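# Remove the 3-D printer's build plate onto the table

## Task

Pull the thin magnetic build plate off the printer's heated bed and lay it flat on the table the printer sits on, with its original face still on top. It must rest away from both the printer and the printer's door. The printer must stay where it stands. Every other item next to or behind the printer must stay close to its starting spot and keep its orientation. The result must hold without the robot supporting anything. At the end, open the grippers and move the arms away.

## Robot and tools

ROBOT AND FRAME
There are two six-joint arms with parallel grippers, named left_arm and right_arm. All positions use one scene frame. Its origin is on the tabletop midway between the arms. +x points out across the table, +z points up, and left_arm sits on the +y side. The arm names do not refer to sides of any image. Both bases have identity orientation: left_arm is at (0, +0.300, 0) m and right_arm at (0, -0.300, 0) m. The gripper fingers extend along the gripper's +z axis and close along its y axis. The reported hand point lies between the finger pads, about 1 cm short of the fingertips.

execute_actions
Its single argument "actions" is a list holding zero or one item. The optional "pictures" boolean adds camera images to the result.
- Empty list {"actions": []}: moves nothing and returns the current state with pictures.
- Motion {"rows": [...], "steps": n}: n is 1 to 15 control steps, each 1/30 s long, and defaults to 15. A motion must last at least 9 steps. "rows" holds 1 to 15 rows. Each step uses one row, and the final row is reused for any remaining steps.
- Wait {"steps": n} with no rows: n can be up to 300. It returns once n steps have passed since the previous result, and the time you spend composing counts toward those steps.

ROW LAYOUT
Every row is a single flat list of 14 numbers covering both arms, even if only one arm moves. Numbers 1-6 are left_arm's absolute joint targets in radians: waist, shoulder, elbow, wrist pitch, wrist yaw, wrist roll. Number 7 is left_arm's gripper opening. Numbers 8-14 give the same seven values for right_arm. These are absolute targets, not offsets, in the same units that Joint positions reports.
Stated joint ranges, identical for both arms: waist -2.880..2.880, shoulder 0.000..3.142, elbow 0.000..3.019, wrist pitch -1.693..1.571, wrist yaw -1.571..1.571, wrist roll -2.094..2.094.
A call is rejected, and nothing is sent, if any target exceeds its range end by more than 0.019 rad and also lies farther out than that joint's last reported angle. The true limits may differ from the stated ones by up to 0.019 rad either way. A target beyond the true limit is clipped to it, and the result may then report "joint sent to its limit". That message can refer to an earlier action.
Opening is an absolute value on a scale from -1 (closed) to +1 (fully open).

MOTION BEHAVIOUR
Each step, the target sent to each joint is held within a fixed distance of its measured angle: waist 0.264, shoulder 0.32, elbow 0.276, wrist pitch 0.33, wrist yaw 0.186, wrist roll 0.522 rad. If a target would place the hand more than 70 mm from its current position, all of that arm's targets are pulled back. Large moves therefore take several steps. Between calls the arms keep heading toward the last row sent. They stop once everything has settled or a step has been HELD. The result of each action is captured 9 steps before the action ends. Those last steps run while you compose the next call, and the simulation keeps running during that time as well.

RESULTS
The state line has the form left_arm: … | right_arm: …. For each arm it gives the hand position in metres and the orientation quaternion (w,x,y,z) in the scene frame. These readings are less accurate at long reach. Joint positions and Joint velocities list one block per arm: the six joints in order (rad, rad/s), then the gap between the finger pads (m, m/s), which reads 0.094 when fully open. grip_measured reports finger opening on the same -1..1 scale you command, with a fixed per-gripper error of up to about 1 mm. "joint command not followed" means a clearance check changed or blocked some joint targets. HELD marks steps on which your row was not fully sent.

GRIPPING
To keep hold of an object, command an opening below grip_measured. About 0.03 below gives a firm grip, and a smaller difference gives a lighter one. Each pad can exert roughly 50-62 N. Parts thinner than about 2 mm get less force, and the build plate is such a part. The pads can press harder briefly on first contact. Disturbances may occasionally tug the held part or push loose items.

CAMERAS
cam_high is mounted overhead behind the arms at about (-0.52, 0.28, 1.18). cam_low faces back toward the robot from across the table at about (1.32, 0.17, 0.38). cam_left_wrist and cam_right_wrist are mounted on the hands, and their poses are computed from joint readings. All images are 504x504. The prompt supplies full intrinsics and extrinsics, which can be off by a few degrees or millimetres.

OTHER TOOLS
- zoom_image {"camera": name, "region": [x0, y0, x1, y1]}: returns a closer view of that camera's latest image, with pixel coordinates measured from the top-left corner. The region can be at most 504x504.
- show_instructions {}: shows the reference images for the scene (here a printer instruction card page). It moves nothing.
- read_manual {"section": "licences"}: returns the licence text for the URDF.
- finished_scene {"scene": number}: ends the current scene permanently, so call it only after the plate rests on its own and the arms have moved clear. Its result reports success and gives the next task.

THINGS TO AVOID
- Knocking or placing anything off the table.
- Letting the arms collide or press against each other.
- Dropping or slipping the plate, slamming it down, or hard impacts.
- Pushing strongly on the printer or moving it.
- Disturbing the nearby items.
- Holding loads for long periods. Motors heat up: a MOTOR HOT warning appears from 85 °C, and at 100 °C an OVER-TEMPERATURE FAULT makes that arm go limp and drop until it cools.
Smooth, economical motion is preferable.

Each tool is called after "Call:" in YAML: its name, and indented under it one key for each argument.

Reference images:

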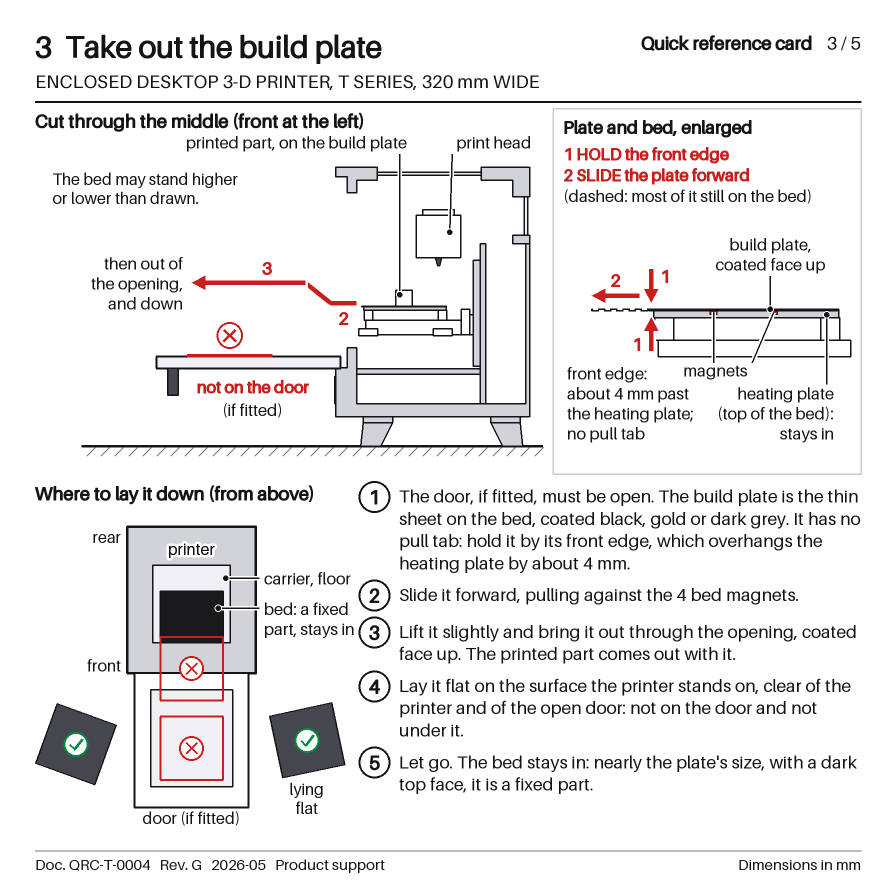

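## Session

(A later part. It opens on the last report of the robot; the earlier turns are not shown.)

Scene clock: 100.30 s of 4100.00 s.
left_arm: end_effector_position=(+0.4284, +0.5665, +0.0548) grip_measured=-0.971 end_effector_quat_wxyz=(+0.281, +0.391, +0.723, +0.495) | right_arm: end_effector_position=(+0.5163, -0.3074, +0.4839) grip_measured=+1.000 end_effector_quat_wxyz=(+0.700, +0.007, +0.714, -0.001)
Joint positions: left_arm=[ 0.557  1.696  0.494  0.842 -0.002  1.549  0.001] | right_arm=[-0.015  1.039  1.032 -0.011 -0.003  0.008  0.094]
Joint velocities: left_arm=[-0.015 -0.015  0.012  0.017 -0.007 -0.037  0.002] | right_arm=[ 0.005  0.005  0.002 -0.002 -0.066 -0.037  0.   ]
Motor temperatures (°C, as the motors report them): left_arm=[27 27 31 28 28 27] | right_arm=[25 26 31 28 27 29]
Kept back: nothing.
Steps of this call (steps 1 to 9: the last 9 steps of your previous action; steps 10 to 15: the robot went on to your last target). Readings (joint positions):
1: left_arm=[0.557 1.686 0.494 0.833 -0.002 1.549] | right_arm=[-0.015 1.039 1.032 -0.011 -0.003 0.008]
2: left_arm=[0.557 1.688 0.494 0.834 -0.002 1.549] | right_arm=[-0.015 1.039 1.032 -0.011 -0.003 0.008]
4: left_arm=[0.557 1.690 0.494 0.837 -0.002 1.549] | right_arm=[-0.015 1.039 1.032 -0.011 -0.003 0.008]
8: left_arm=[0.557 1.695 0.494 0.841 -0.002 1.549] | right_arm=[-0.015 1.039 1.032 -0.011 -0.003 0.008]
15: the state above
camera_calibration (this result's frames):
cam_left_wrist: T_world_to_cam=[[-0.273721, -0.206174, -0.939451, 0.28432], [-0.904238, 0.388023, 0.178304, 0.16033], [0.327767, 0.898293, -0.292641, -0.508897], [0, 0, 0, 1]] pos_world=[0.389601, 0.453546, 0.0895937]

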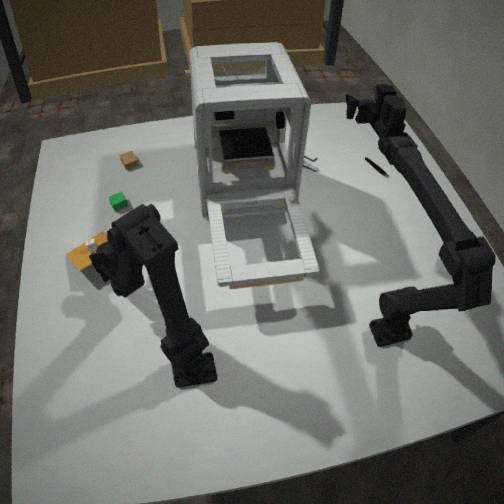

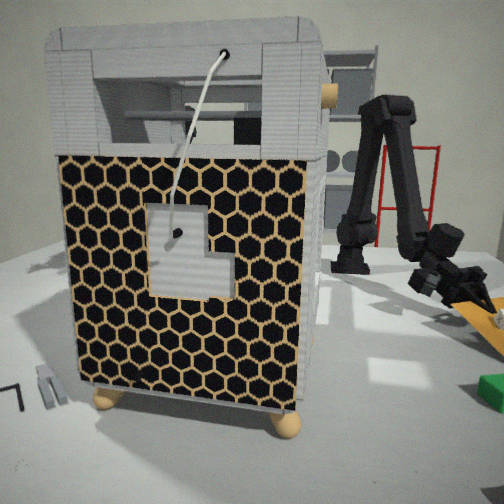

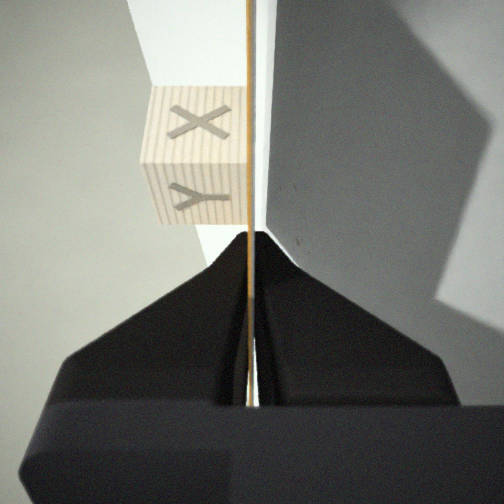

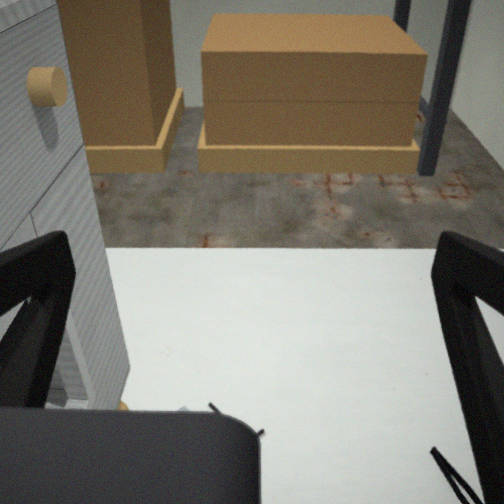

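Call:
execute_actions:
  actions:
    - {"rows":[[0.56,1.7095,0.5386,0.8841,0.0,1.545,-1.0,-0.015,1.039,1.032,-0.011,-0.003,0.008,1.0],[0.56,1.711,0.5386,0.8841,0.0,1.545,-1.0,-0.015,1.039,1.032,-0.011,-0.003,0.008,1.0],[0.56,1.7122,0.5386,0.8841,0.0,1.545,-1.0,-0.015,1.039,1.032,-0.011,-0.003,0.008,1.0],[0.56,1.7134,0.5386,0.8841,0.0,1.545,-1.0,-0.015,1.039,1.032,-0.011,-0.003,0.008,1.0],[0.56,1.7144,0.5386,0.8841,0.0,1.545,-1.0,-0.015,1.039,1.032,-0.011,-0.003,0.008,1.0],[0.56,1.7152,0.5386,0.8841,0.0,1.545,-1.0,-0.015,1.039,1.032,-0.011,-0.003,0.008,1.0],[0.56,1.716,0.5386,0.8841,0.0,1.545,-1.0,-0.015,1.039,1.032,-0.011,-0.003,0.008,1.0],[0.56,1.716,0.5386,0.8841,0.0,1.545,-1.0,-0.015,1.039,1.032,-0.011,-0.003,0.008,1.0],[0.56,1.716,0.5386,0.8841,0.0,1.545,-1.0,-0.015,1.039,1.032,-0.011,-0.003,0.008,1.0],[0.56,1.716,0.5386,0.8841,0.0,1.545,-0.99,-0.015,1.039,1.032,-0.011,-0.003,0.008,1.0],[0.56,1.716,0.5386,0.8841,0.0,1.545,-0.985,-0.015,1.039,1.032,-0.011,-0.003,0.008,1.0],[0.56,1.716,0.5386,0.8841,0.0,1.545,-0.98,-0.015,1.039,1.032,-0.011,-0.003,0.008,1.0]],"steps":12}

Call:
execute_actions:
  actions:
    - {"rows":[[0.56,1.716,0.5386,0.8841,0.0,1.545,-0.976,-0.015,1.039,1.032,-0.011,-0.003,0.008,1.0],[0.56,1.716,0.5386,0.8841,0.0,1.545,-0.972,-0.015,1.039,1.032,-0.011,-0.003,0.008,1.0],[0.56,1.716,0.5386,0.8841,0.0,1.545,-0.968,-0.015,1.039,1.032,-0.011,-0.003,0.008,1.0],[0.56,1.716,0.5386,0.8841,0.0,1.545,-0.964,-0.015,1.039,1.032,-0.011,-0.003,0.008,1.0],[0.56,1.716,0.5386,0.8841,0.0,1.545,-0.96,-0.015,1.039,1.032,-0.011,-0.003,0.008,1.0],[0.56,1.716,0.5386,0.8841,0.0,1.545,-0.956,-0.015,1.039,1.032,-0.011,-0.003,0.008,1.0],[0.56,1.716,0.5386,0.8841,0.0,1.545,-0.952,-0.015,1.039,1.032,-0.011,-0.003,0.008,1.0],[0.56,1.716,0.5386,0.8841,0.0,1.545,-0.947,-0.015,1.039,1.032,-0.011,-0.003,0.008,1.0],[0.56,1.716,0.5386,0.8841,0.0,1.545,-0.942,-0.015,1.039,1.032,-0.011,-0.003,0.008,1.0],[0.56,1.716,0.5386,0.8841,0.0,1.545,-0.936,-0.015,1.039,1.032,-0.011,-0.003,0.008,1.0],[0.56,1.716,0.5386,0.8841,0.0,1.545,-0.93,-0.015,1.039,1.032,-0.011,-0.003,0.008,1.0],[0.56,1.716,0.5386,0.8841,0.0,1.545,-0.923,-0.015,1.039,1.032,-0.011,-0.003,0.008,1.0],[0.56,1.716,0.5386,0.8841,0.0,1.545,-0.915,-0.015,1.039,1.032,-0.011,-0.003,0.008,1.0],[0.56,1.716,0.5386,0.8841,0.0,1.545,-0.905,-0.015,1.039,1.032,-0.011,-0.003,0.008,1.0],[0.56,1.716,0.5386,0.8841,0.0,1.545,-0.89,-0.015,1.039,1.032,-0.011,-0.003,0.008,1.0]],"steps":15}

Call:
execute_actions:
  actions:
    - {"rows":[[0.56,1.716,0.5386,0.8816,0.0,1.545,-0.87,-0.015,1.039,1.032,-0.011,-0.003,0.008,1.0],[0.56,1.716,0.5386,0.8791,0.0,1.545,-0.84,-0.015,1.039,1.032,-0.011,-0.003,0.008,1.0],[0.56,1.716,0.5386,0.8766,0.0,1.545,-0.80,-0.015,1.039,1.032,-0.011,-0.003,0.008,1.0],[0.56,1.716,0.5386,0.8741,0.0,1.545,-0.755,-0.015,1.039,1.032,-0.011,-0.003,0.008,1.0],[0.56,1.716,0.5386,0.8716,0.0,1.545,-0.71,-0.015,1.039,1.032,-0.011,-0.003,0.008,1.0],[0.56,1.716,0.5386,0.8691,0.0,1.545,-0.66,-0.015,1.039,1.032,-0.011,-0.003,0.008,1.0],[0.56,1.716,0.5386,0.8666,0.0,1.545,-0.61,-0.015,1.039,1.032,-0.011,-0.003,0.008,1.0],[0.56,1.716,0.5386,0.8641,0.0,1.545,-0.56,-0.015,1.039,1.032,-0.011,-0.003,0.008,1.0],[0.56,1.716,0.5386,0.8616,0.0,1.545,-0.51,-0.015,1.039,1.032,-0.011,-0.003,0.008,1.0],[0.56,1.716,0.5386,0.8591,0.0,1.545,-0.46,-0.015,1.039,1.032,-0.011,-0.003,0.008,1.0],[0.56,1.716,0.5386,0.8566,0.0,1.545,-0.41,-0.015,1.039,1.032,-0.011,-0.003,0.008,1.0],[0.56,1.716,0.5386,0.8541,0.0,1.545,-0.365,-0.015,1.039,1.032,-0.011,-0.003,0.008,1.0],[0.56,1.716,0.5386,0.8516,0.0,1.545,-0.32,-0.015,1.039,1.032,-0.011,-0.003,0.008,1.0],[0.56,1.716,0.5386,0.8491,0.0,1.545,-0.28,-0.015,1.039,1.032,-0.011,-0.003,0.008,1.0],[0.56,1.716,0.5386,0.8466,0.0,1.545,-0.255,-0.015,1.039,1.032,-0.011,-0.003,0.008,1.0]],"steps":15}
  pictures: true

Call:
execute_actions:
  actions:
    - {"steps":15}
  pictures: true

Scene clock: 102.10 s of 4100.00 s.
left_arm: end_effector_position=(+0.4284, +0.5664, +0.0546) grip_measured=-0.971 end_effector_quat_wxyz=(+0.281, +0.391, +0.723, +0.495) | right_arm: end_effector_position=(+0.5163, -0.3074, +0.4839) grip_measured=+1.000 end_effector_quat_wxyz=(+0.700, +0.007, +0.714, -0.001)
Joint positions: left_arm=[ 0.557  1.696  0.494  0.842 -0.002  1.549  0.001] | right_arm=[-0.015  1.039  1.032 -0.011 -0.003  0.008  0.094]
Joint velocities: left_arm=[ 0.005  0.005  0.012  0.002  0.007 -0.037  0.   ] | right_arm=[ 0.005  0.005 -0.007 -0.022 -0.022  0.037  0.   ]
Motor temperatures (°C, as the motors report them): left_arm=[27 27 31 28 28 27] | right_arm=[25 26 31 28 27 29]
Steps of this call (steps 1 to 15: the robot went on to your last target; steps 16 to 51: nothing new was sent; steps 52 to 54: the first 3 steps of this action). Readings (joint positions):
52: left_arm=[0.557 1.696 0.494 0.842 -0.002 1.549] | right_arm=[-0.015 1.039 1.032 -0.011 -0.003 0.008]
53: left_arm=[0.557 1.696 0.494 0.842 -0.002 1.549] | right_arm=[-0.015 1.039 1.032 -0.011 -0.003 0.008]
54: the state above

Scene clock: 102.60 s of 4100.00 s.
left_arm: end_effector_position=(+0.4280, +0.5661, +0.0513) grip_measured=-0.958 end_effector_quat_wxyz=(+0.280, +0.392, +0.725, +0.493) | right_arm: end_effector_position=(+0.5163, -0.3074, +0.4839) grip_measured=+1.000 end_effector_quat_wxyz=(+0.700, +0.007, +0.714, -0.001)
Joint positions: left_arm=[ 0.557  1.704  0.494  0.843 -0.002  1.549  0.002] | right_arm=[-0.015  1.039  1.032 -0.011 -0.003  0.008  0.094]
Joint velocities: left_arm=[-0.005 -0.024 -0.012  0.032 -0.037  0.022  0.003] | right_arm=[-0.024  0.005  0.012 -0.002 -0.022 -0.022  0.   ]
Motor temperatures (°C, as the motors report them): left_arm=[27 27 31 28 28 27] | right_arm=[25 26 31 28 27 29]
Steps of this call (steps 1 to 9: the last 9 steps of your previous action; steps 10 to 15: the first 6 steps of this action). Readings (joint positions):
10: left_arm=[0.557 1.704 0.494 0.842 -0.002 1.549] | right_arm=[-0.015 1.039 1.032 -0.011 -0.003 0.008]
11: left_arm=[0.557 1.704 0.494 0.842 -0.002 1.549] | right_arm=[-0.015 1.039 1.032 -0.011 -0.003 0.008]
13: left_arm=[0.557 1.704 0.494 0.842 -0.002 1.549] | right_arm=[-0.015 1.039 1.032 -0.011 -0.003 0.008]
15: the state above

Scene clock: 103.10 s of 4100.00 s.
left_arm: end_effector_position=(+0.4307, +0.5678, +0.0549) grip_measured=-0.684 end_effector_quat_wxyz=(+0.282, +0.390, +0.722, +0.497) | right_arm: end_effector_position=(+0.5163, -0.3074, +0.4839) grip_measured=+1.000 end_effector_quat_wxyz=(+0.700, +0.007, +0.714, -0.001)
Joint positions: left_arm=[ 0.557  1.704  0.5    0.85  -0.002  1.549  0.015] | right_arm=[-0.015  1.039  1.032 -0.011 -0.003  0.008  0.094]
Joint velocities: left_arm=[ 0.005  0.005  0.012  0.002 -0.051 -0.051  0.046] | right_arm=[-0.015 -0.015 -0.007 -0.012 -0.051 -0.022  0.   ]
Motor temperatures (°C, as the motors report them): left_arm=[27 27 31 28 28 27] | right_arm=[25 26 31 28 27 29]
Steps of this call (steps 1 to 9: the last 9 steps of your previous action; steps 10 to 15: the first 6 steps of this action). Readings (joint positions):
10: left_arm=[0.557 1.704 0.500 0.850 -0.002 1.549] | right_arm=[-0.015 1.039 1.032 -0.011 -0.003 0.008]
11: left_arm=[0.557 1.704 0.500 0.850 -0.002 1.549] | right_arm=[-0.015 1.039 1.032 -0.011 -0.003 0.008]
13: left_arm=[0.557 1.704 0.500 0.850 -0.002 1.549] | right_arm=[-0.015 1.039 1.032 -0.011 -0.003 0.008]
15: the state above
camera_calibration (this result's frames):
cam_left_wrist: T_world_to_cam=[[-0.269159, -0.203341, -0.941385, 0.281902], [-0.904969, 0.387833, 0.174974, 0.162429], [0.329521, 0.899021, -0.288406, -0.512175], [0, 0, 0, 1]] pos_world=[0.391642, 0.454783, 0.0892429]

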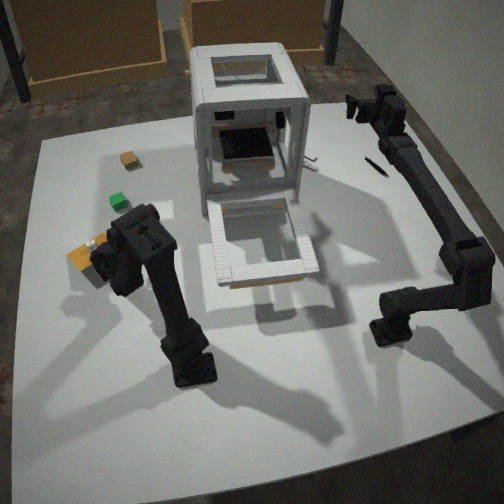

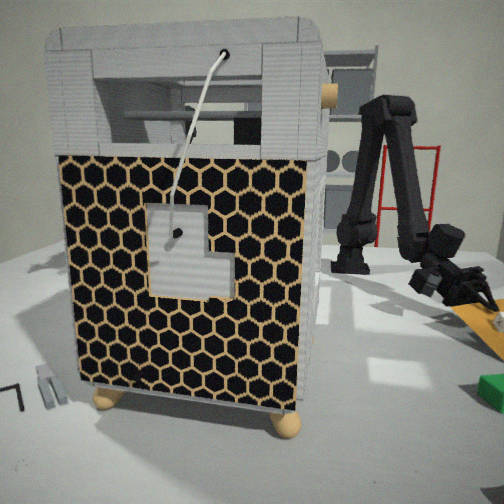

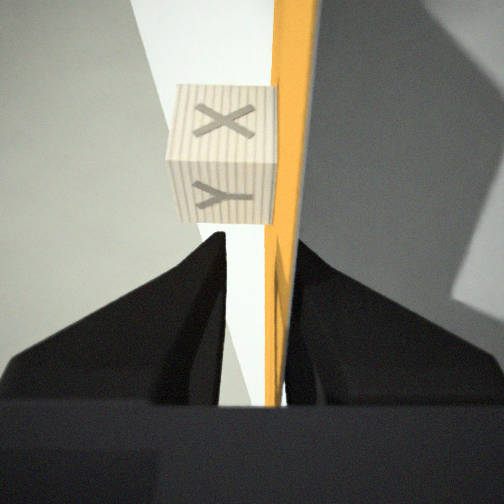

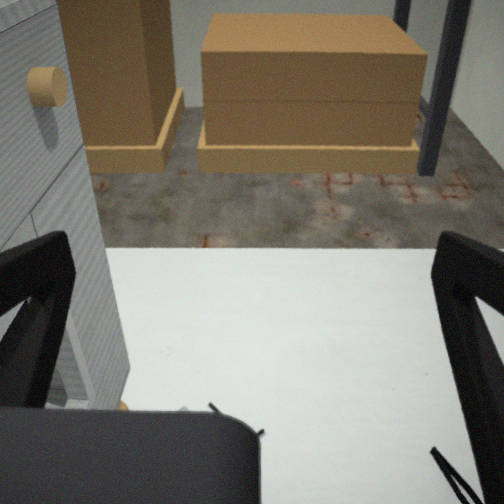

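Scene clock: 103.60 s of 4100.00 s.
left_arm: end_effector_position=(+0.4309, +0.5680, +0.0552) grip_measured=-0.257 end_effector_quat_wxyz=(+0.282, +0.390, +0.722, +0.497) | right_arm: end_effector_position=(+0.5163, -0.3074, +0.4839) grip_measured=+1.000 end_effector_quat_wxyz=(+0.700, +0.007, +0.714, -0.001)
Joint positions: left_arm=[ 0.557  1.704  0.501  0.85  -0.002  1.549  0.035] | right_arm=[-0.015  1.039  1.032 -0.011 -0.003  0.008  0.094]
Joint velocities: left_arm=[-0.005 -0.005  0.002 -0.022 -0.022 -0.022  0.001] | right_arm=[ 0.015 -0.015  0.007  0.002  0.037 -0.022  0.   ]
Motor temperatures (°C, as the motors report them): left_arm=[27 27 31 28 28 27] | right_arm=[25 26 31 28 27 29]
Kept back: nothing.
Steps of this call (steps 1 to 9: the last 9 steps of your previous action; steps 10 to 15: the robot went on to your last target). Readings (joint positions):
1: left_arm=[0.557 1.704 0.500 0.850 -0.002 1.549] | right_arm=[-0.015 1.039 1.032 -0.011 -0.003 0.008]
2: left_arm=[0.557 1.704 0.500 0.850 -0.002 1.549] | right_arm=[-0.015 1.039 1.032 -0.011 -0.003 0.008]
4: left_arm=[0.557 1.704 0.500 0.850 -0.002 1.549] | right_arm=[-0.015 1.039 1.032 -0.011 -0.003 0.008]
8: left_arm=[0.557 1.704 0.500 0.850 -0.002 1.549] | right_arm=[-0.015 1.039 1.032 -0.011 -0.003 0.008]
15: the state above
All arms were judged still, so your last target was given up. Only a new action makes them travel on or press farther. Fingers that are still opening or closing keep moving.
camera_calibration (this result's frames):
cam_left_wrist: T_world_to_cam=[[-0.268549, -0.202961, -0.941641, 0.281815], [-0.905083, 0.387762, 0.174544, 0.162683], [0.329707, 0.899137, -0.28783, -0.512527], [0, 0, 0, 1]] pos_world=[0.391906, 0.454947, 0.0894527]

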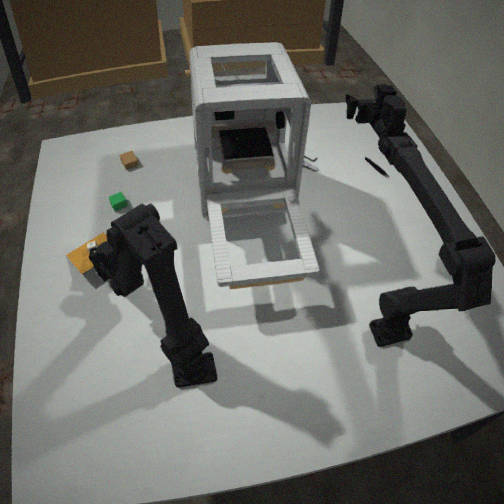

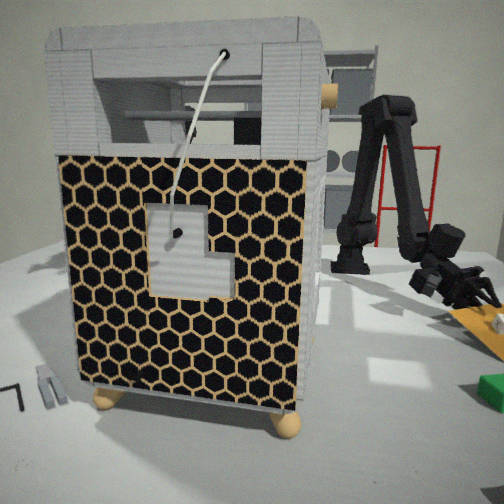

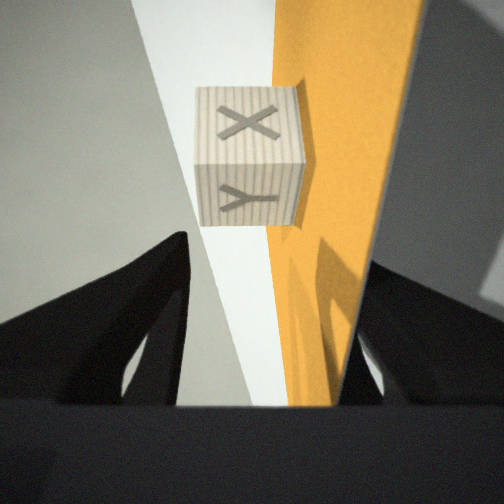

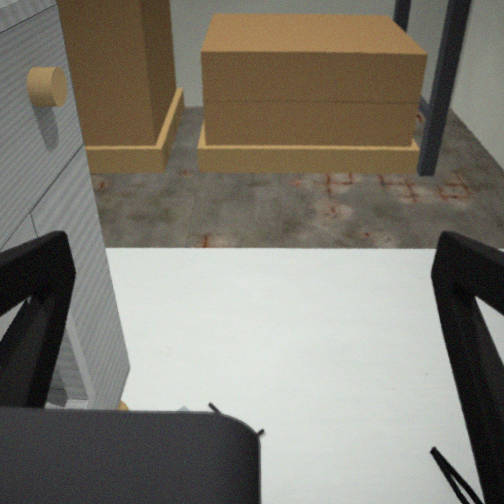

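Call:
execute_actions:
  actions:
    - {"rows":[[0.56,1.7155,0.5381,0.8454,0.0,1.545,-0.255,-0.015,1.039,1.032,-0.011,-0.003,0.008,1.0],[0.56,1.7143,0.5369,0.8420,0.0,1.545,-0.255,-0.015,1.039,1.032,-0.011,-0.003,0.008,1.0],[0.56,1.7123,0.5349,0.8368,0.0,1.545,-0.255,-0.015,1.039,1.032,-0.011,-0.003,0.008,1.0],[0.56,1.7097,0.5324,0.8300,0.0,1.545,-0.255,-0.015,1.039,1.032,-0.011,-0.003,0.008,1.0],[0.56,1.7067,0.5294,0.8221,0.0,1.545,-0.255,-0.015,1.039,1.032,-0.011,-0.003,0.008,1.0],[0.56,1.7033,0.5261,0.8133,0.0,1.545,-0.255,-0.015,1.039,1.032,-0.011,-0.003,0.008,1.0],[0.56,1.6998,0.5226,0.8040,0.0,1.545,-0.255,-0.015,1.039,1.032,-0.011,-0.003,0.008,1.0],[0.56,1.6962,0.5190,0.7946,0.0,1.545,-0.255,-0.015,1.039,1.032,-0.011,-0.003,0.008,1.0],[0.56,1.6927,0.5155,0.7853,0.0,1.545,-0.255,-0.015,1.039,1.032,-0.011,-0.003,0.008,1.0],[0.56,1.6893,0.5122,0.7765,0.0,1.545,-0.255,-0.015,1.039,1.032,-0.011,-0.003,0.008,1.0],[0.56,1.6863,0.5092,0.7686,0.0,1.545,-0.255,-0.015,1.039,1.032,-0.011,-0.003,0.008,1.0],[0.56,1.6837,0.5067,0.7618,0.0,1.545,-0.255,-0.015,1.039,1.032,-0.011,-0.003,0.008,1.0],[0.56,1.6817,0.5047,0.7566,0.0,1.545,-0.255,-0.015,1.039,1.032,-0.011,-0.003,0.008,1.0],[0.56,1.6805,0.5035,0.7532,0.0,1.545,-0.255,-0.015,1.039,1.032,-0.011,-0.003,0.008,1.0],[0.56,1.68,0.503,0.752,0.0,1.545,-0.255,-0.015,1.039,1.032,-0.011,-0.003,0.008,1.0]],"steps":15}

Call:
execute_actions:
  actions:
    - {"steps":18}
  pictures: true

Scene clock: 105.67 s of 4100.00 s.
left_arm: end_effector_position=(+0.4301, +0.5674, +0.0525) grip_measured=-0.257 end_effector_quat_wxyz=(+0.280, +0.392, +0.725, +0.493) | right_arm: end_effector_position=(+0.5163, -0.3074, +0.4839) grip_measured=+1.000 end_effector_quat_wxyz=(+0.700, +0.007, +0.714, -0.001)
Joint positions: left_arm=[ 0.557  1.704  0.501  0.838 -0.002  1.549  0.035] | right_arm=[-0.015  1.039  1.032 -0.011 -0.003  0.008  0.094]
Joint velocities: left_arm=[-0.005  0.005 -0.007 -0.178 -0.037 -0.037  0.   ] | right_arm=[ 0.005 -0.015  0.002  0.017 -0.037 -0.007  0.   ]
Motor temperatures (°C, as the motors report them): left_arm=[27 27 31 28 28 27] | right_arm=[25 26 31 28 27 29]
Steps of this call (steps 1 to 56: nothing new was sent; steps 57 to 62: the first 6 steps of this action). Readings (joint positions):
57: left_arm=[0.557 1.704 0.501 0.850 -0.002 1.549] | right_arm=[-0.015 1.039 1.032 -0.011 -0.003 0.008]
58: left_arm=[0.557 1.704 0.501 0.850 -0.002 1.549] | right_arm=[-0.015 1.039 1.032 -0.011 -0.003 0.008]
60: left_arm=[0.557 1.704 0.501 0.847 -0.002 1.549] | right_arm=[-0.015 1.039 1.032 -0.011 -0.003 0.008]
62: the state above

Scene clock: 106.27 s of 4100.00 s.
left_arm: end_effector_position=(+0.4239, +0.5636, +0.0356) grip_measured=-0.257 end_effector_quat_wxyz=(+0.265, +0.402, +0.743, +0.466) | right_arm: end_effector_position=(+0.5163, -0.3074, +0.4839) grip_measured=+1.000 end_effector_quat_wxyz=(+0.700, +0.007, +0.714, -0.001)
Joint positions: left_arm=[ 0.557  1.704  0.501  0.763 -0.002  1.549  0.035] | right_arm=[-0.015  1.039  1.032 -0.011 -0.003  0.008  0.094]
Joint velocities: left_arm=[-0.015 -0.005 -0.007 -0.007  0.007 -0.037 -0.001] | right_arm=[-0.005  0.005 -0.007 -0.002  0.022  0.022  0.   ]
Motor temperatures (°C, as the motors report them): left_arm=[27 27 31 28 28 27] | right_arm=[25 26 31 28 27 29]
Kept back: nothing.
Steps of this call (steps 1 to 9: the last 9 steps of your previous action; steps 10 to 18: the robot went on to your last target). Readings (joint positions):
1: left_arm=[0.557 1.704 0.501 0.830 -0.002 1.549] | right_arm=[-0.015 1.039 1.032 -0.011 -0.003 0.008]
2: left_arm=[0.557 1.704 0.501 0.822 -0.002 1.549] | right_arm=[-0.015 1.039 1.032 -0.011 -0.003 0.008]
4: left_arm=[0.557 1.704 0.501 0.804 -0.002 1.549] | right_arm=[-0.015 1.039 1.032 -0.011 -0.003 0.008]
8: left_arm=[0.557 1.704 0.501 0.774 -0.002 1.549] | right_arm=[-0.015 1.039 1.032 -0.011 -0.003 0.008]
18: the state above
camera_calibration (this result's frames):
cam_left_wrist: T_world_to_cam=[[-0.336629, -0.245322, -0.909119, 0.312151], [-0.890472, 0.396853, 0.222635, 0.148435], [0.306169, 0.884491, -0.352045, -0.491437], [0, 0, 0, 1]] pos_world=[0.38772, 0.452343, 0.0777278]

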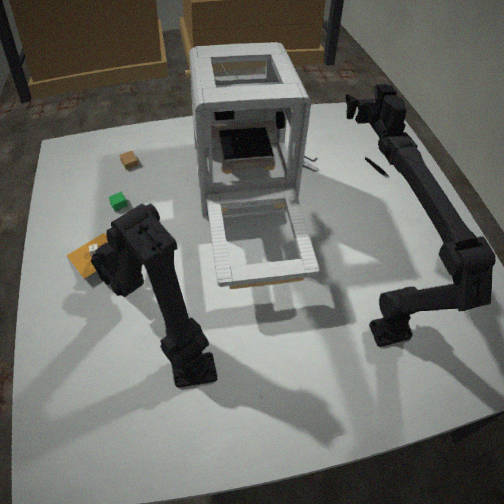

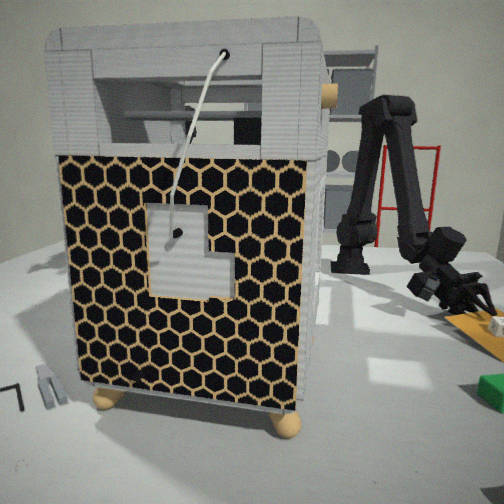

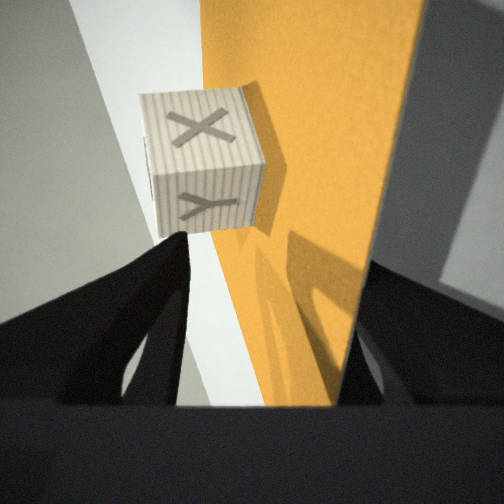

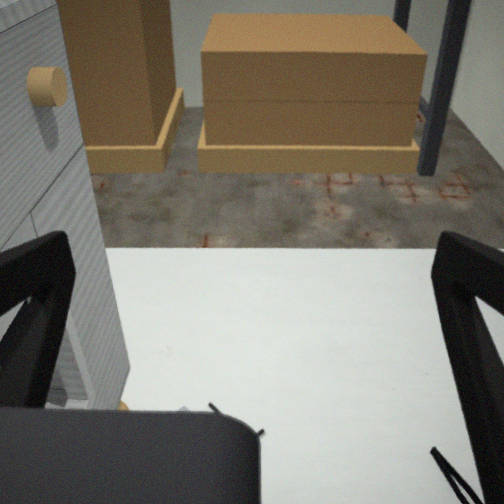

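Call:
execute_actions:
  actions:
    - {"rows":[[0.56,1.672,0.497,0.7503,0.0,1.545,-0.255,-0.015,1.039,1.032,-0.011,-0.003,0.008,1.0],[0.56,1.6677,0.492,0.7487,0.0,1.545,-0.255,-0.015,1.039,1.032,-0.011,-0.003,0.008,1.0],[0.56,1.6634,0.487,0.7470,0.0,1.545,-0.255,-0.015,1.039,1.032,-0.011,-0.003,0.008,1.0],[0.56,1.6591,0.482,0.7453,0.0,1.545,-0.255,-0.015,1.039,1.032,-0.011,-0.003,0.008,1.0],[0.56,1.6547,0.477,0.7437,0.0,1.545,-0.255,-0.015,1.039,1.032,-0.011,-0.003,0.008,1.0],[0.56,1.6504,0.472,0.7420,0.0,1.545,-0.255,-0.015,1.039,1.032,-0.011,-0.003,0.008,1.0],[0.56,1.6461,0.467,0.7403,0.0,1.545,-0.255,-0.015,1.039,1.032,-0.011,-0.003,0.008,1.0],[0.56,1.6418,0.462,0.7387,0.0,1.545,-0.255,-0.015,1.039,1.032,-0.011,-0.003,0.008,1.0],[0.56,1.6375,0.457,0.7370,0.0,1.545,-0.255,-0.015,1.039,1.032,-0.011,-0.003,0.008,1.0],[0.56,1.6332,0.452,0.7353,0.0,1.545,-0.255,-0.015,1.039,1.032,-0.011,-0.003,0.008,1.0],[0.56,1.6289,0.447,0.7337,0.0,1.545,-0.255,-0.015,1.039,1.032,-0.011,-0.003,0.008,1.0],[0.56,1.6245,0.442,0.7320,0.0,1.545,-0.255,-0.015,1.039,1.032,-0.011,-0.003,0.008,1.0],[0.56,1.6202,0.437,0.7303,0.0,1.545,-0.255,-0.015,1.039,1.032,-0.011,-0.003,0.008,1.0],[0.56,1.6159,0.432,0.7287,0.0,1.545,-0.255,-0.015,1.039,1.032,-0.011,-0.003,0.008,1.0],[0.56,1.6116,0.427,0.727,0.0,1.545,-0.255,-0.015,1.039,1.032,-0.011,-0.003,0.008,1.0]],"steps":15}

Call:
execute_actions:
  actions:
    - {"steps":18}
  pictures: true

Scene clock: 107.53 s of 4100.00 s.
left_arm: end_effector_position=(+0.4174, +0.5595, +0.0340) grip_measured=-0.257 end_effector_quat_wxyz=(+0.262, +0.403, +0.745, +0.462) | right_arm: end_effector_position=(+0.5163, -0.3074, +0.4839) grip_measured=+1.000 end_effector_quat_wxyz=(+0.700, +0.007, +0.714, -0.001)
Joint positions: left_arm=[ 0.557  1.69   0.483  0.756 -0.002  1.549  0.035] | right_arm=[-0.015  1.039  1.032 -0.011 -0.003  0.008  0.094]
Joint velocities: left_arm=[-0.015 -0.142 -0.154 -0.071 -0.007  0.037 -0.   ] | right_arm=[-0.034  0.015 -0.012 -0.012 -0.051  0.066  0.   ]
Motor temperatures (°C, as the motors report them): left_arm=[27 27 31 28 28 27] | right_arm=[25 26 31 28 27 29]
Steps of this call (steps 1 to 15: the robot went on to your last target; steps 16 to 32: nothing new was sent; steps 33 to 38: the first 6 steps of this action). Readings (joint positions):
33: left_arm=[0.557 1.704 0.500 0.763 -0.002 1.549] | right_arm=[-0.015 1.039 1.032 -0.011 -0.003 0.008]
34: left_arm=[0.557 1.703 0.499 0.763 -0.002 1.549] | right_arm=[-0.015 1.039 1.032 -0.011 -0.003 0.008]
36: left_arm=[0.557 1.699 0.493 0.760 -0.002 1.549] | right_arm=[-0.015 1.039 1.032 -0.011 -0.003 0.008]
38: the state above

Scene clock: 108.13 s of 4100.00 s.
left_arm: end_effector_position=(+0.3966, +0.5466, +0.0329) grip_measured=-0.257 end_effector_quat_wxyz=(+0.257, +0.406, +0.751, +0.452) | right_arm: end_effector_position=(+0.5163, -0.3074, +0.4839) grip_measured=+1.000 end_effector_quat_wxyz=(+0.700, +0.007, +0.714, -0.001)
Joint positions: left_arm=[ 0.557  1.638  0.424  0.737 -0.002  1.549  0.035] | right_arm=[-0.015  1.039  1.032 -0.011 -0.003  0.008  0.094]
Joint velocities: left_arm=[-0.005 -0.024 -0.012  0.002  0.051  0.007  0.001] | right_arm=[-0.015 -0.005 -0.012  0.007  0.007 -0.066  0.   ]
Motor temperatures (°C, as the motors report them): left_arm=[27 27 31 28 28 27] | right_arm=[25 26 31 28 27 29]
Kept back: nothing.
Steps of this call (steps 1 to 9: the last 9 steps of your previous action; steps 10 to 18: the robot went on to your last target). Readings (joint positions):
1: left_arm=[0.557 1.685 0.477 0.755 -0.002 1.549] | right_arm=[-0.015 1.039 1.032 -0.011 -0.003 0.008]
2: left_arm=[0.557 1.680 0.471 0.753 -0.002 1.549] | right_arm=[-0.015 1.039 1.032 -0.011 -0.003 0.008]
4: left_arm=[0.557 1.670 0.459 0.749 -0.002 1.549] | right_arm=[-0.015 1.039 1.032 -0.011 -0.003 0.008]
8: left_arm=[0.557 1.652 0.440 0.743 -0.002 1.549] | right_arm=[-0.015 1.039 1.032 -0.011 -0.003 0.008]
18: the state above
camera_calibration (this result's frames):
cam_left_wrist: T_world_to_cam=[[-0.364654, -0.26276, -0.8933, 0.316483], [-0.88324, 0.401353, 0.242492, 0.125441], [0.294811, 0.877424, -0.378435, -0.459706], [0, 0, 0, 1]] pos_world=[0.361728, 0.43617, 0.0783261]

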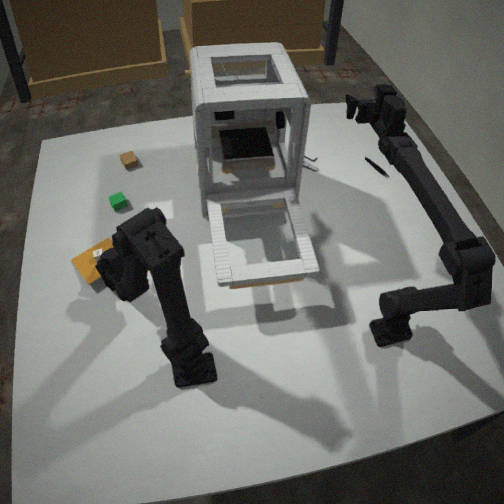

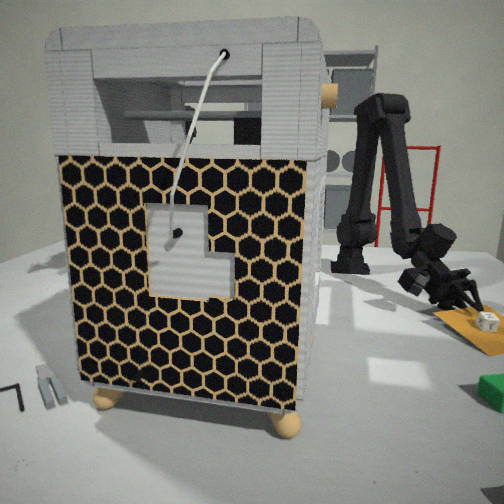

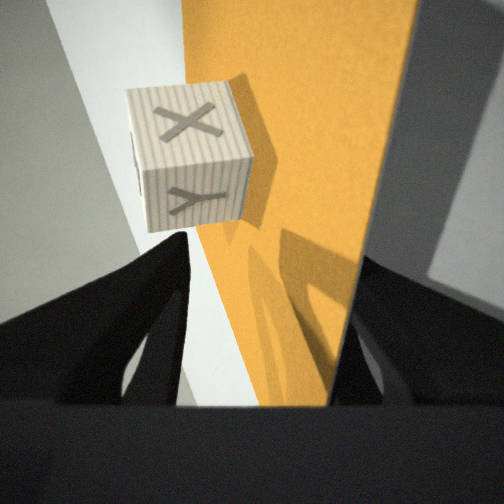

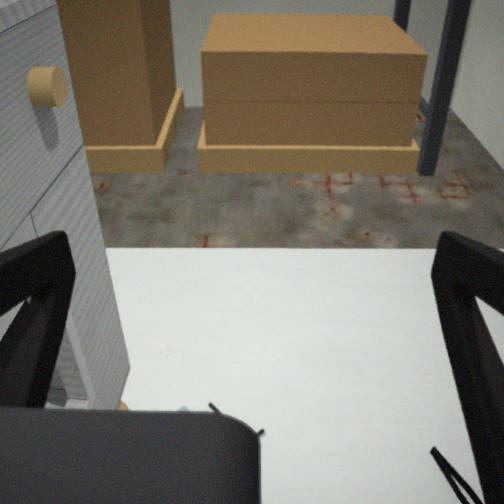

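Call:
execute_actions:
  actions:
    - {"rows":[[0.56,1.6050,0.427,0.7224,0.0,1.545,-0.255,-0.015,1.039,1.032,-0.011,-0.003,0.008,1.0],[0.56,1.5984,0.427,0.7131,0.0,1.545,-0.255,-0.015,1.039,1.032,-0.011,-0.003,0.008,1.0],[0.56,1.5896,0.427,0.6991,0.0,1.545,-0.255,-0.015,1.039,1.032,-0.011,-0.003,0.008,1.0],[0.56,1.5808,0.427,0.6806,0.0,1.545,-0.255,-0.015,1.039,1.032,-0.011,-0.003,0.008,1.0],[0.56,1.5720,0.427,0.6620,0.0,1.545,-0.255,-0.015,1.039,1.032,-0.011,-0.003,0.008,1.0],[0.56,1.5632,0.427,0.6434,0.0,1.545,-0.255,-0.015,1.039,1.032,-0.011,-0.003,0.008,1.0],[0.56,1.5544,0.427,0.6248,0.0,1.545,-0.255,-0.015,1.039,1.032,-0.011,-0.003,0.008,1.0],[0.56,1.5456,0.427,0.6062,0.0,1.545,-0.255,-0.015,1.039,1.032,-0.011,-0.003,0.008,1.0],[0.56,1.5368,0.427,0.5877,0.0,1.545,-0.255,-0.015,1.039,1.032,-0.011,-0.003,0.008,1.0],[0.56,1.5280,0.427,0.5691,0.0,1.545,-0.255,-0.015,1.039,1.032,-0.011,-0.003,0.008,1.0],[0.56,1.5192,0.427,0.5505,0.0,1.545,-0.255,-0.015,1.039,1.032,-0.011,-0.003,0.008,1.0],[0.56,1.5104,0.427,0.5319,0.0,1.545,-0.255,-0.015,1.039,1.032,-0.011,-0.003,0.008,1.0],[0.56,1.5016,0.427,0.5133,0.0,1.545,-0.255,-0.015,1.039,1.032,-0.011,-0.003,0.008,1.0],[0.56,1.4928,0.427,0.4948,0.0,1.545,-0.255,-0.015,1.039,1.032,-0.011,-0.003,0.008,1.0],[0.56,1.4840,0.427,0.4762,0.0,1.545,-0.255,-0.015,1.039,1.032,-0.011,-0.003,0.008,1.0]],"steps":15}

Call:
execute_actions:
  actions:
    - {"rows":[[0.56,1.4752,0.427,0.4576,0.0,1.545,-0.255,-0.015,1.039,1.032,-0.011,-0.003,0.008,1.0],[0.56,1.4664,0.427,0.4390,0.0,1.545,-0.255,-0.015,1.039,1.032,-0.011,-0.003,0.008,1.0],[0.56,1.4576,0.427,0.4204,0.0,1.545,-0.255,-0.015,1.039,1.032,-0.011,-0.003,0.008,1.0],[0.56,1.4488,0.427,0.4011,0.0,1.545,-0.255,-0.015,1.039,1.032,-0.011,-0.003,0.008,1.0],[0.56,1.4400,0.427,0.3816,0.0,1.545,-0.255,-0.015,1.039,1.032,-0.011,-0.003,0.008,1.0],[0.56,1.4312,0.427,0.3621,0.0,1.545,-0.255,-0.015,1.039,1.032,-0.011,-0.003,0.008,1.0],[0.56,1.4224,0.427,0.3426,0.0,1.545,-0.255,-0.015,1.039,1.032,-0.011,-0.003,0.008,1.0],[0.56,1.4136,0.427,0.3231,0.0,1.545,-0.255,-0.015,1.039,1.032,-0.011,-0.003,0.008,1.0],[0.56,1.4048,0.427,0.3037,0.0,1.545,-0.255,-0.015,1.039,1.032,-0.011,-0.003,0.008,1.0],[0.56,1.3960,0.427,0.2842,0.0,1.545,-0.255,-0.015,1.039,1.032,-0.011,-0.003,0.008,1.0],[0.56,1.3872,0.427,0.2647,0.0,1.545,-0.255,-0.015,1.039,1.032,-0.011,-0.003,0.008,1.0],[0.56,1.3806,0.427,0.2452,0.0,1.545,-0.255,-0.015,1.039,1.032,-0.011,-0.003,0.008,1.0],[0.56,1.3762,0.427,0.2306,0.0,1.545,-0.255,-0.015,1.039,1.032,-0.011,-0.003,0.008,1.0],[0.56,1.374,0.427,0.2208,0.0,1.545,-0.255,-0.015,1.039,1.032,-0.011,-0.003,0.008,1.0],[0.56,1.374,0.427,0.216,0.0,1.545,-0.255,-0.015,1.039,1.032,-0.011,-0.003,0.008,1.0]],"steps":15}

Call:
execute_actions:
  actions:
    - {"steps":18}
  pictures: true

Scene clock: 114.03 s of 4100.00 s.
left_arm: end_effector_position=(+0.3937, +0.5448, +0.0333) grip_measured=-0.257 end_effector_quat_wxyz=(+0.252, +0.409, +0.757, +0.443) | right_arm: end_effector_position=(+0.5163, -0.3074, +0.4839) grip_measured=+1.000 end_effector_quat_wxyz=(+0.700, +0.007, +0.714, -0.001)
Joint positions: left_arm=[ 0.557  1.612  0.424  0.687 -0.002  1.549  0.035] | right_arm=[-0.015  1.039  1.032 -0.011 -0.003  0.008  0.094]
Joint velocities: left_arm=[-0.015 -0.288 -0.017 -0.481  0.066 -0.022  0.   ] | right_arm=[-0.015 -0.015 -0.012 -0.012 -0.007 -0.051  0.   ]
Motor temperatures (°C, as the motors report them): left_arm=[27 27 30 28 28 27] | right_arm=[25 26 31 28 27 29]
Steps of this call (steps 1 to 15: the robot went on to your last target; steps 16 to 90: nothing new was sent; then 2.70 s passed at rest; steps 91 to 96: the first 6 steps of this action). Readings (joint positions):
91: left_arm=[0.557 1.638 0.424 0.737 -0.002 1.549] | right_arm=[-0.015 1.039 1.032 -0.011 -0.003 0.008]
92: left_arm=[0.557 1.636 0.424 0.734 -0.002 1.549] | right_arm=[-0.015 1.039 1.032 -0.011 -0.003 0.008]
94: left_arm=[0.557 1.628 0.424 0.716 -0.002 1.549] | right_arm=[-0.015 1.039 1.032 -0.011 -0.003 0.008]
96: the state above

Scene clock: 114.53 s of 4100.00 s.
left_arm: end_effector_position=(+0.3740, +0.5325, +0.0363) grip_measured=-0.257 end_effector_quat_wxyz=(+0.222, +0.425, +0.786, +0.391) | right_arm: end_effector_position=(+0.5163, -0.3074, +0.4839) grip_measured=+1.000 end_effector_quat_wxyz=(+0.700, +0.007, +0.714, -0.001)
Joint positions: left_arm=[ 0.557  1.473  0.424  0.411 -0.002  1.549  0.035] | right_arm=[-0.015  1.039  1.032 -0.011 -0.003  0.008  0.094]
Joint velocities: left_arm=[ 0.005 -0.269  0.007 -0.569 -0.037 -0.037  0.   ] | right_arm=[ 0.005  0.005  0.012  0.002 -0.037  0.007  0.   ]
Motor temperatures (°C, as the motors report them): left_arm=[27 27 30 28 28 27] | right_arm=[25 26 31 28 27 29]
Steps of this call (steps 1 to 9: the last 9 steps of your previous action; steps 10 to 15: the first 6 steps of this action). Readings (joint positions):
10: left_arm=[0.557 1.516 0.424 0.506 -0.002 1.549] | right_arm=[-0.015 1.039 1.032 -0.011 -0.003 0.008]
11: left_arm=[0.557 1.507 0.424 0.487 -0.002 1.549] | right_arm=[-0.015 1.039 1.032 -0.011 -0.003 0.008]
13: left_arm=[0.557 1.490 0.424 0.449 -0.002 1.549] | right_arm=[-0.015 1.039 1.032 -0.011 -0.003 0.008]
15: the state above

Scene clock: 115.13 s of 4100.00 s.
left_arm: end_effector_position=(+0.3560, +0.5214, +0.0338) grip_measured=-0.257 end_effector_quat_wxyz=(+0.199, +0.436, +0.805, +0.350) | right_arm: end_effector_position=(+0.5163, -0.3074, +0.4839) grip_measured=+1.000 end_effector_quat_wxyz=(+0.700, +0.007, +0.714, -0.001)
Joint positions: left_arm=[ 0.557  1.394  0.424  0.228 -0.002  1.549  0.035] | right_arm=[-0.015  1.039  1.032 -0.011 -0.003  0.008  0.094]
Joint velocities: left_arm=[-0.005 -0.005 -0.012 -0.002  0.037 -0.066  0.001] | right_arm=[-0.015  0.005  0.002 -0.012 -0.022 -0.007  0.   ]
Motor temperatures (°C, as the motors report them): left_arm=[27 27 30 28 28 27] | right_arm=[25 26 31 28 27 29]
Kept back: nothing.
Steps of this call (steps 1 to 9: the last 9 steps of your previous action; steps 10 to 18: the robot went on to your last target). Readings (joint positions):
1: left_arm=[0.557 1.464 0.424 0.392 -0.002 1.549] | right_arm=[-0.015 1.039 1.032 -0.011 -0.003 0.008]
2: left_arm=[0.557 1.456 0.424 0.373 -0.002 1.549] | right_arm=[-0.015 1.039 1.032 -0.011 -0.003 0.008]
4: left_arm=[0.557 1.437 0.424 0.334 -0.002 1.549] | right_arm=[-0.015 1.039 1.032 -0.011 -0.003 0.008]
8: left_arm=[0.557 1.404 0.424 0.261 -0.002 1.549] | right_arm=[-0.015 1.039 1.032 -0.011 -0.003 0.008]
18: the state above
camera_calibration (this result's frames):
cam_left_wrist: T_world_to_cam=[[-0.550574, -0.378442, -0.744077, 0.417278], [-0.813091, 0.445001, 0.37531, 0.047324], [0.189082, 0.811638, -0.552714, -0.347459], [0, 0, 0, 1]] pos_world=[0.333919, 0.418867, 0.10068]

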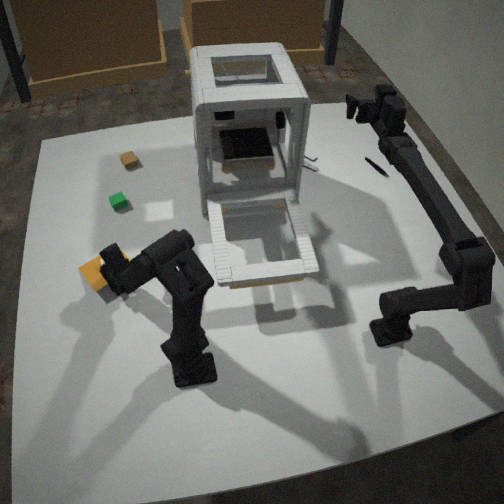

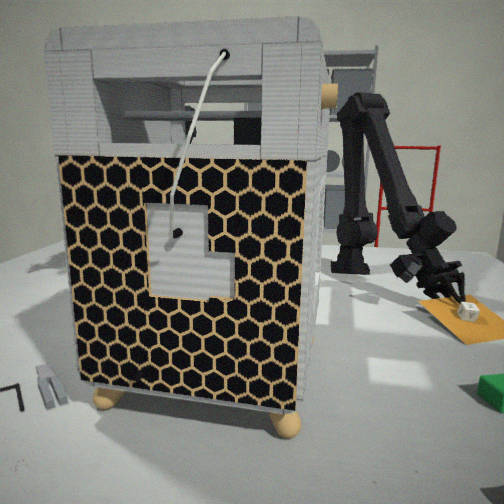

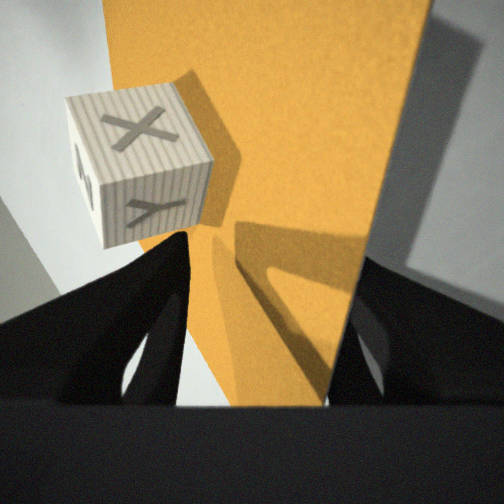

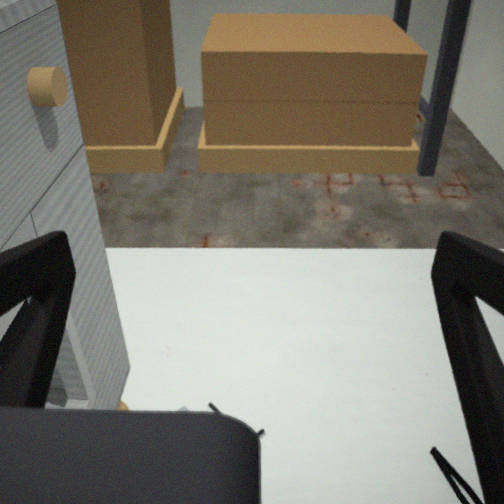

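Call:
zoom_image:
  camera: "cam_left_wrist"
  region: [252, 200, 504, 420]

Call:
zoom_image:
  camera: "cam_low"
  region: [384, 230, 504, 350]

Region (252, 200, 504, 420) of cam_left_wrist's 504x504 image, scaled by 2.000, with more detail than that image has; it fills the top 440 rows of this view, and the rest is white.

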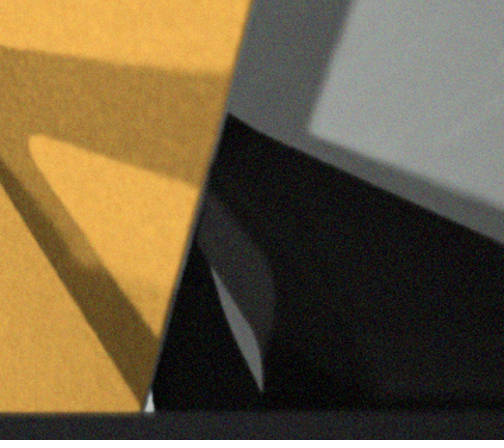

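Region (384, 230, 504, 350) of cam_low's 504x504 image, scaled by 4.200, with more detail than that image has.

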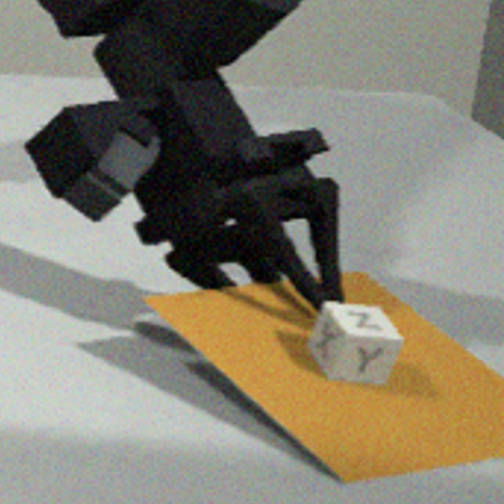

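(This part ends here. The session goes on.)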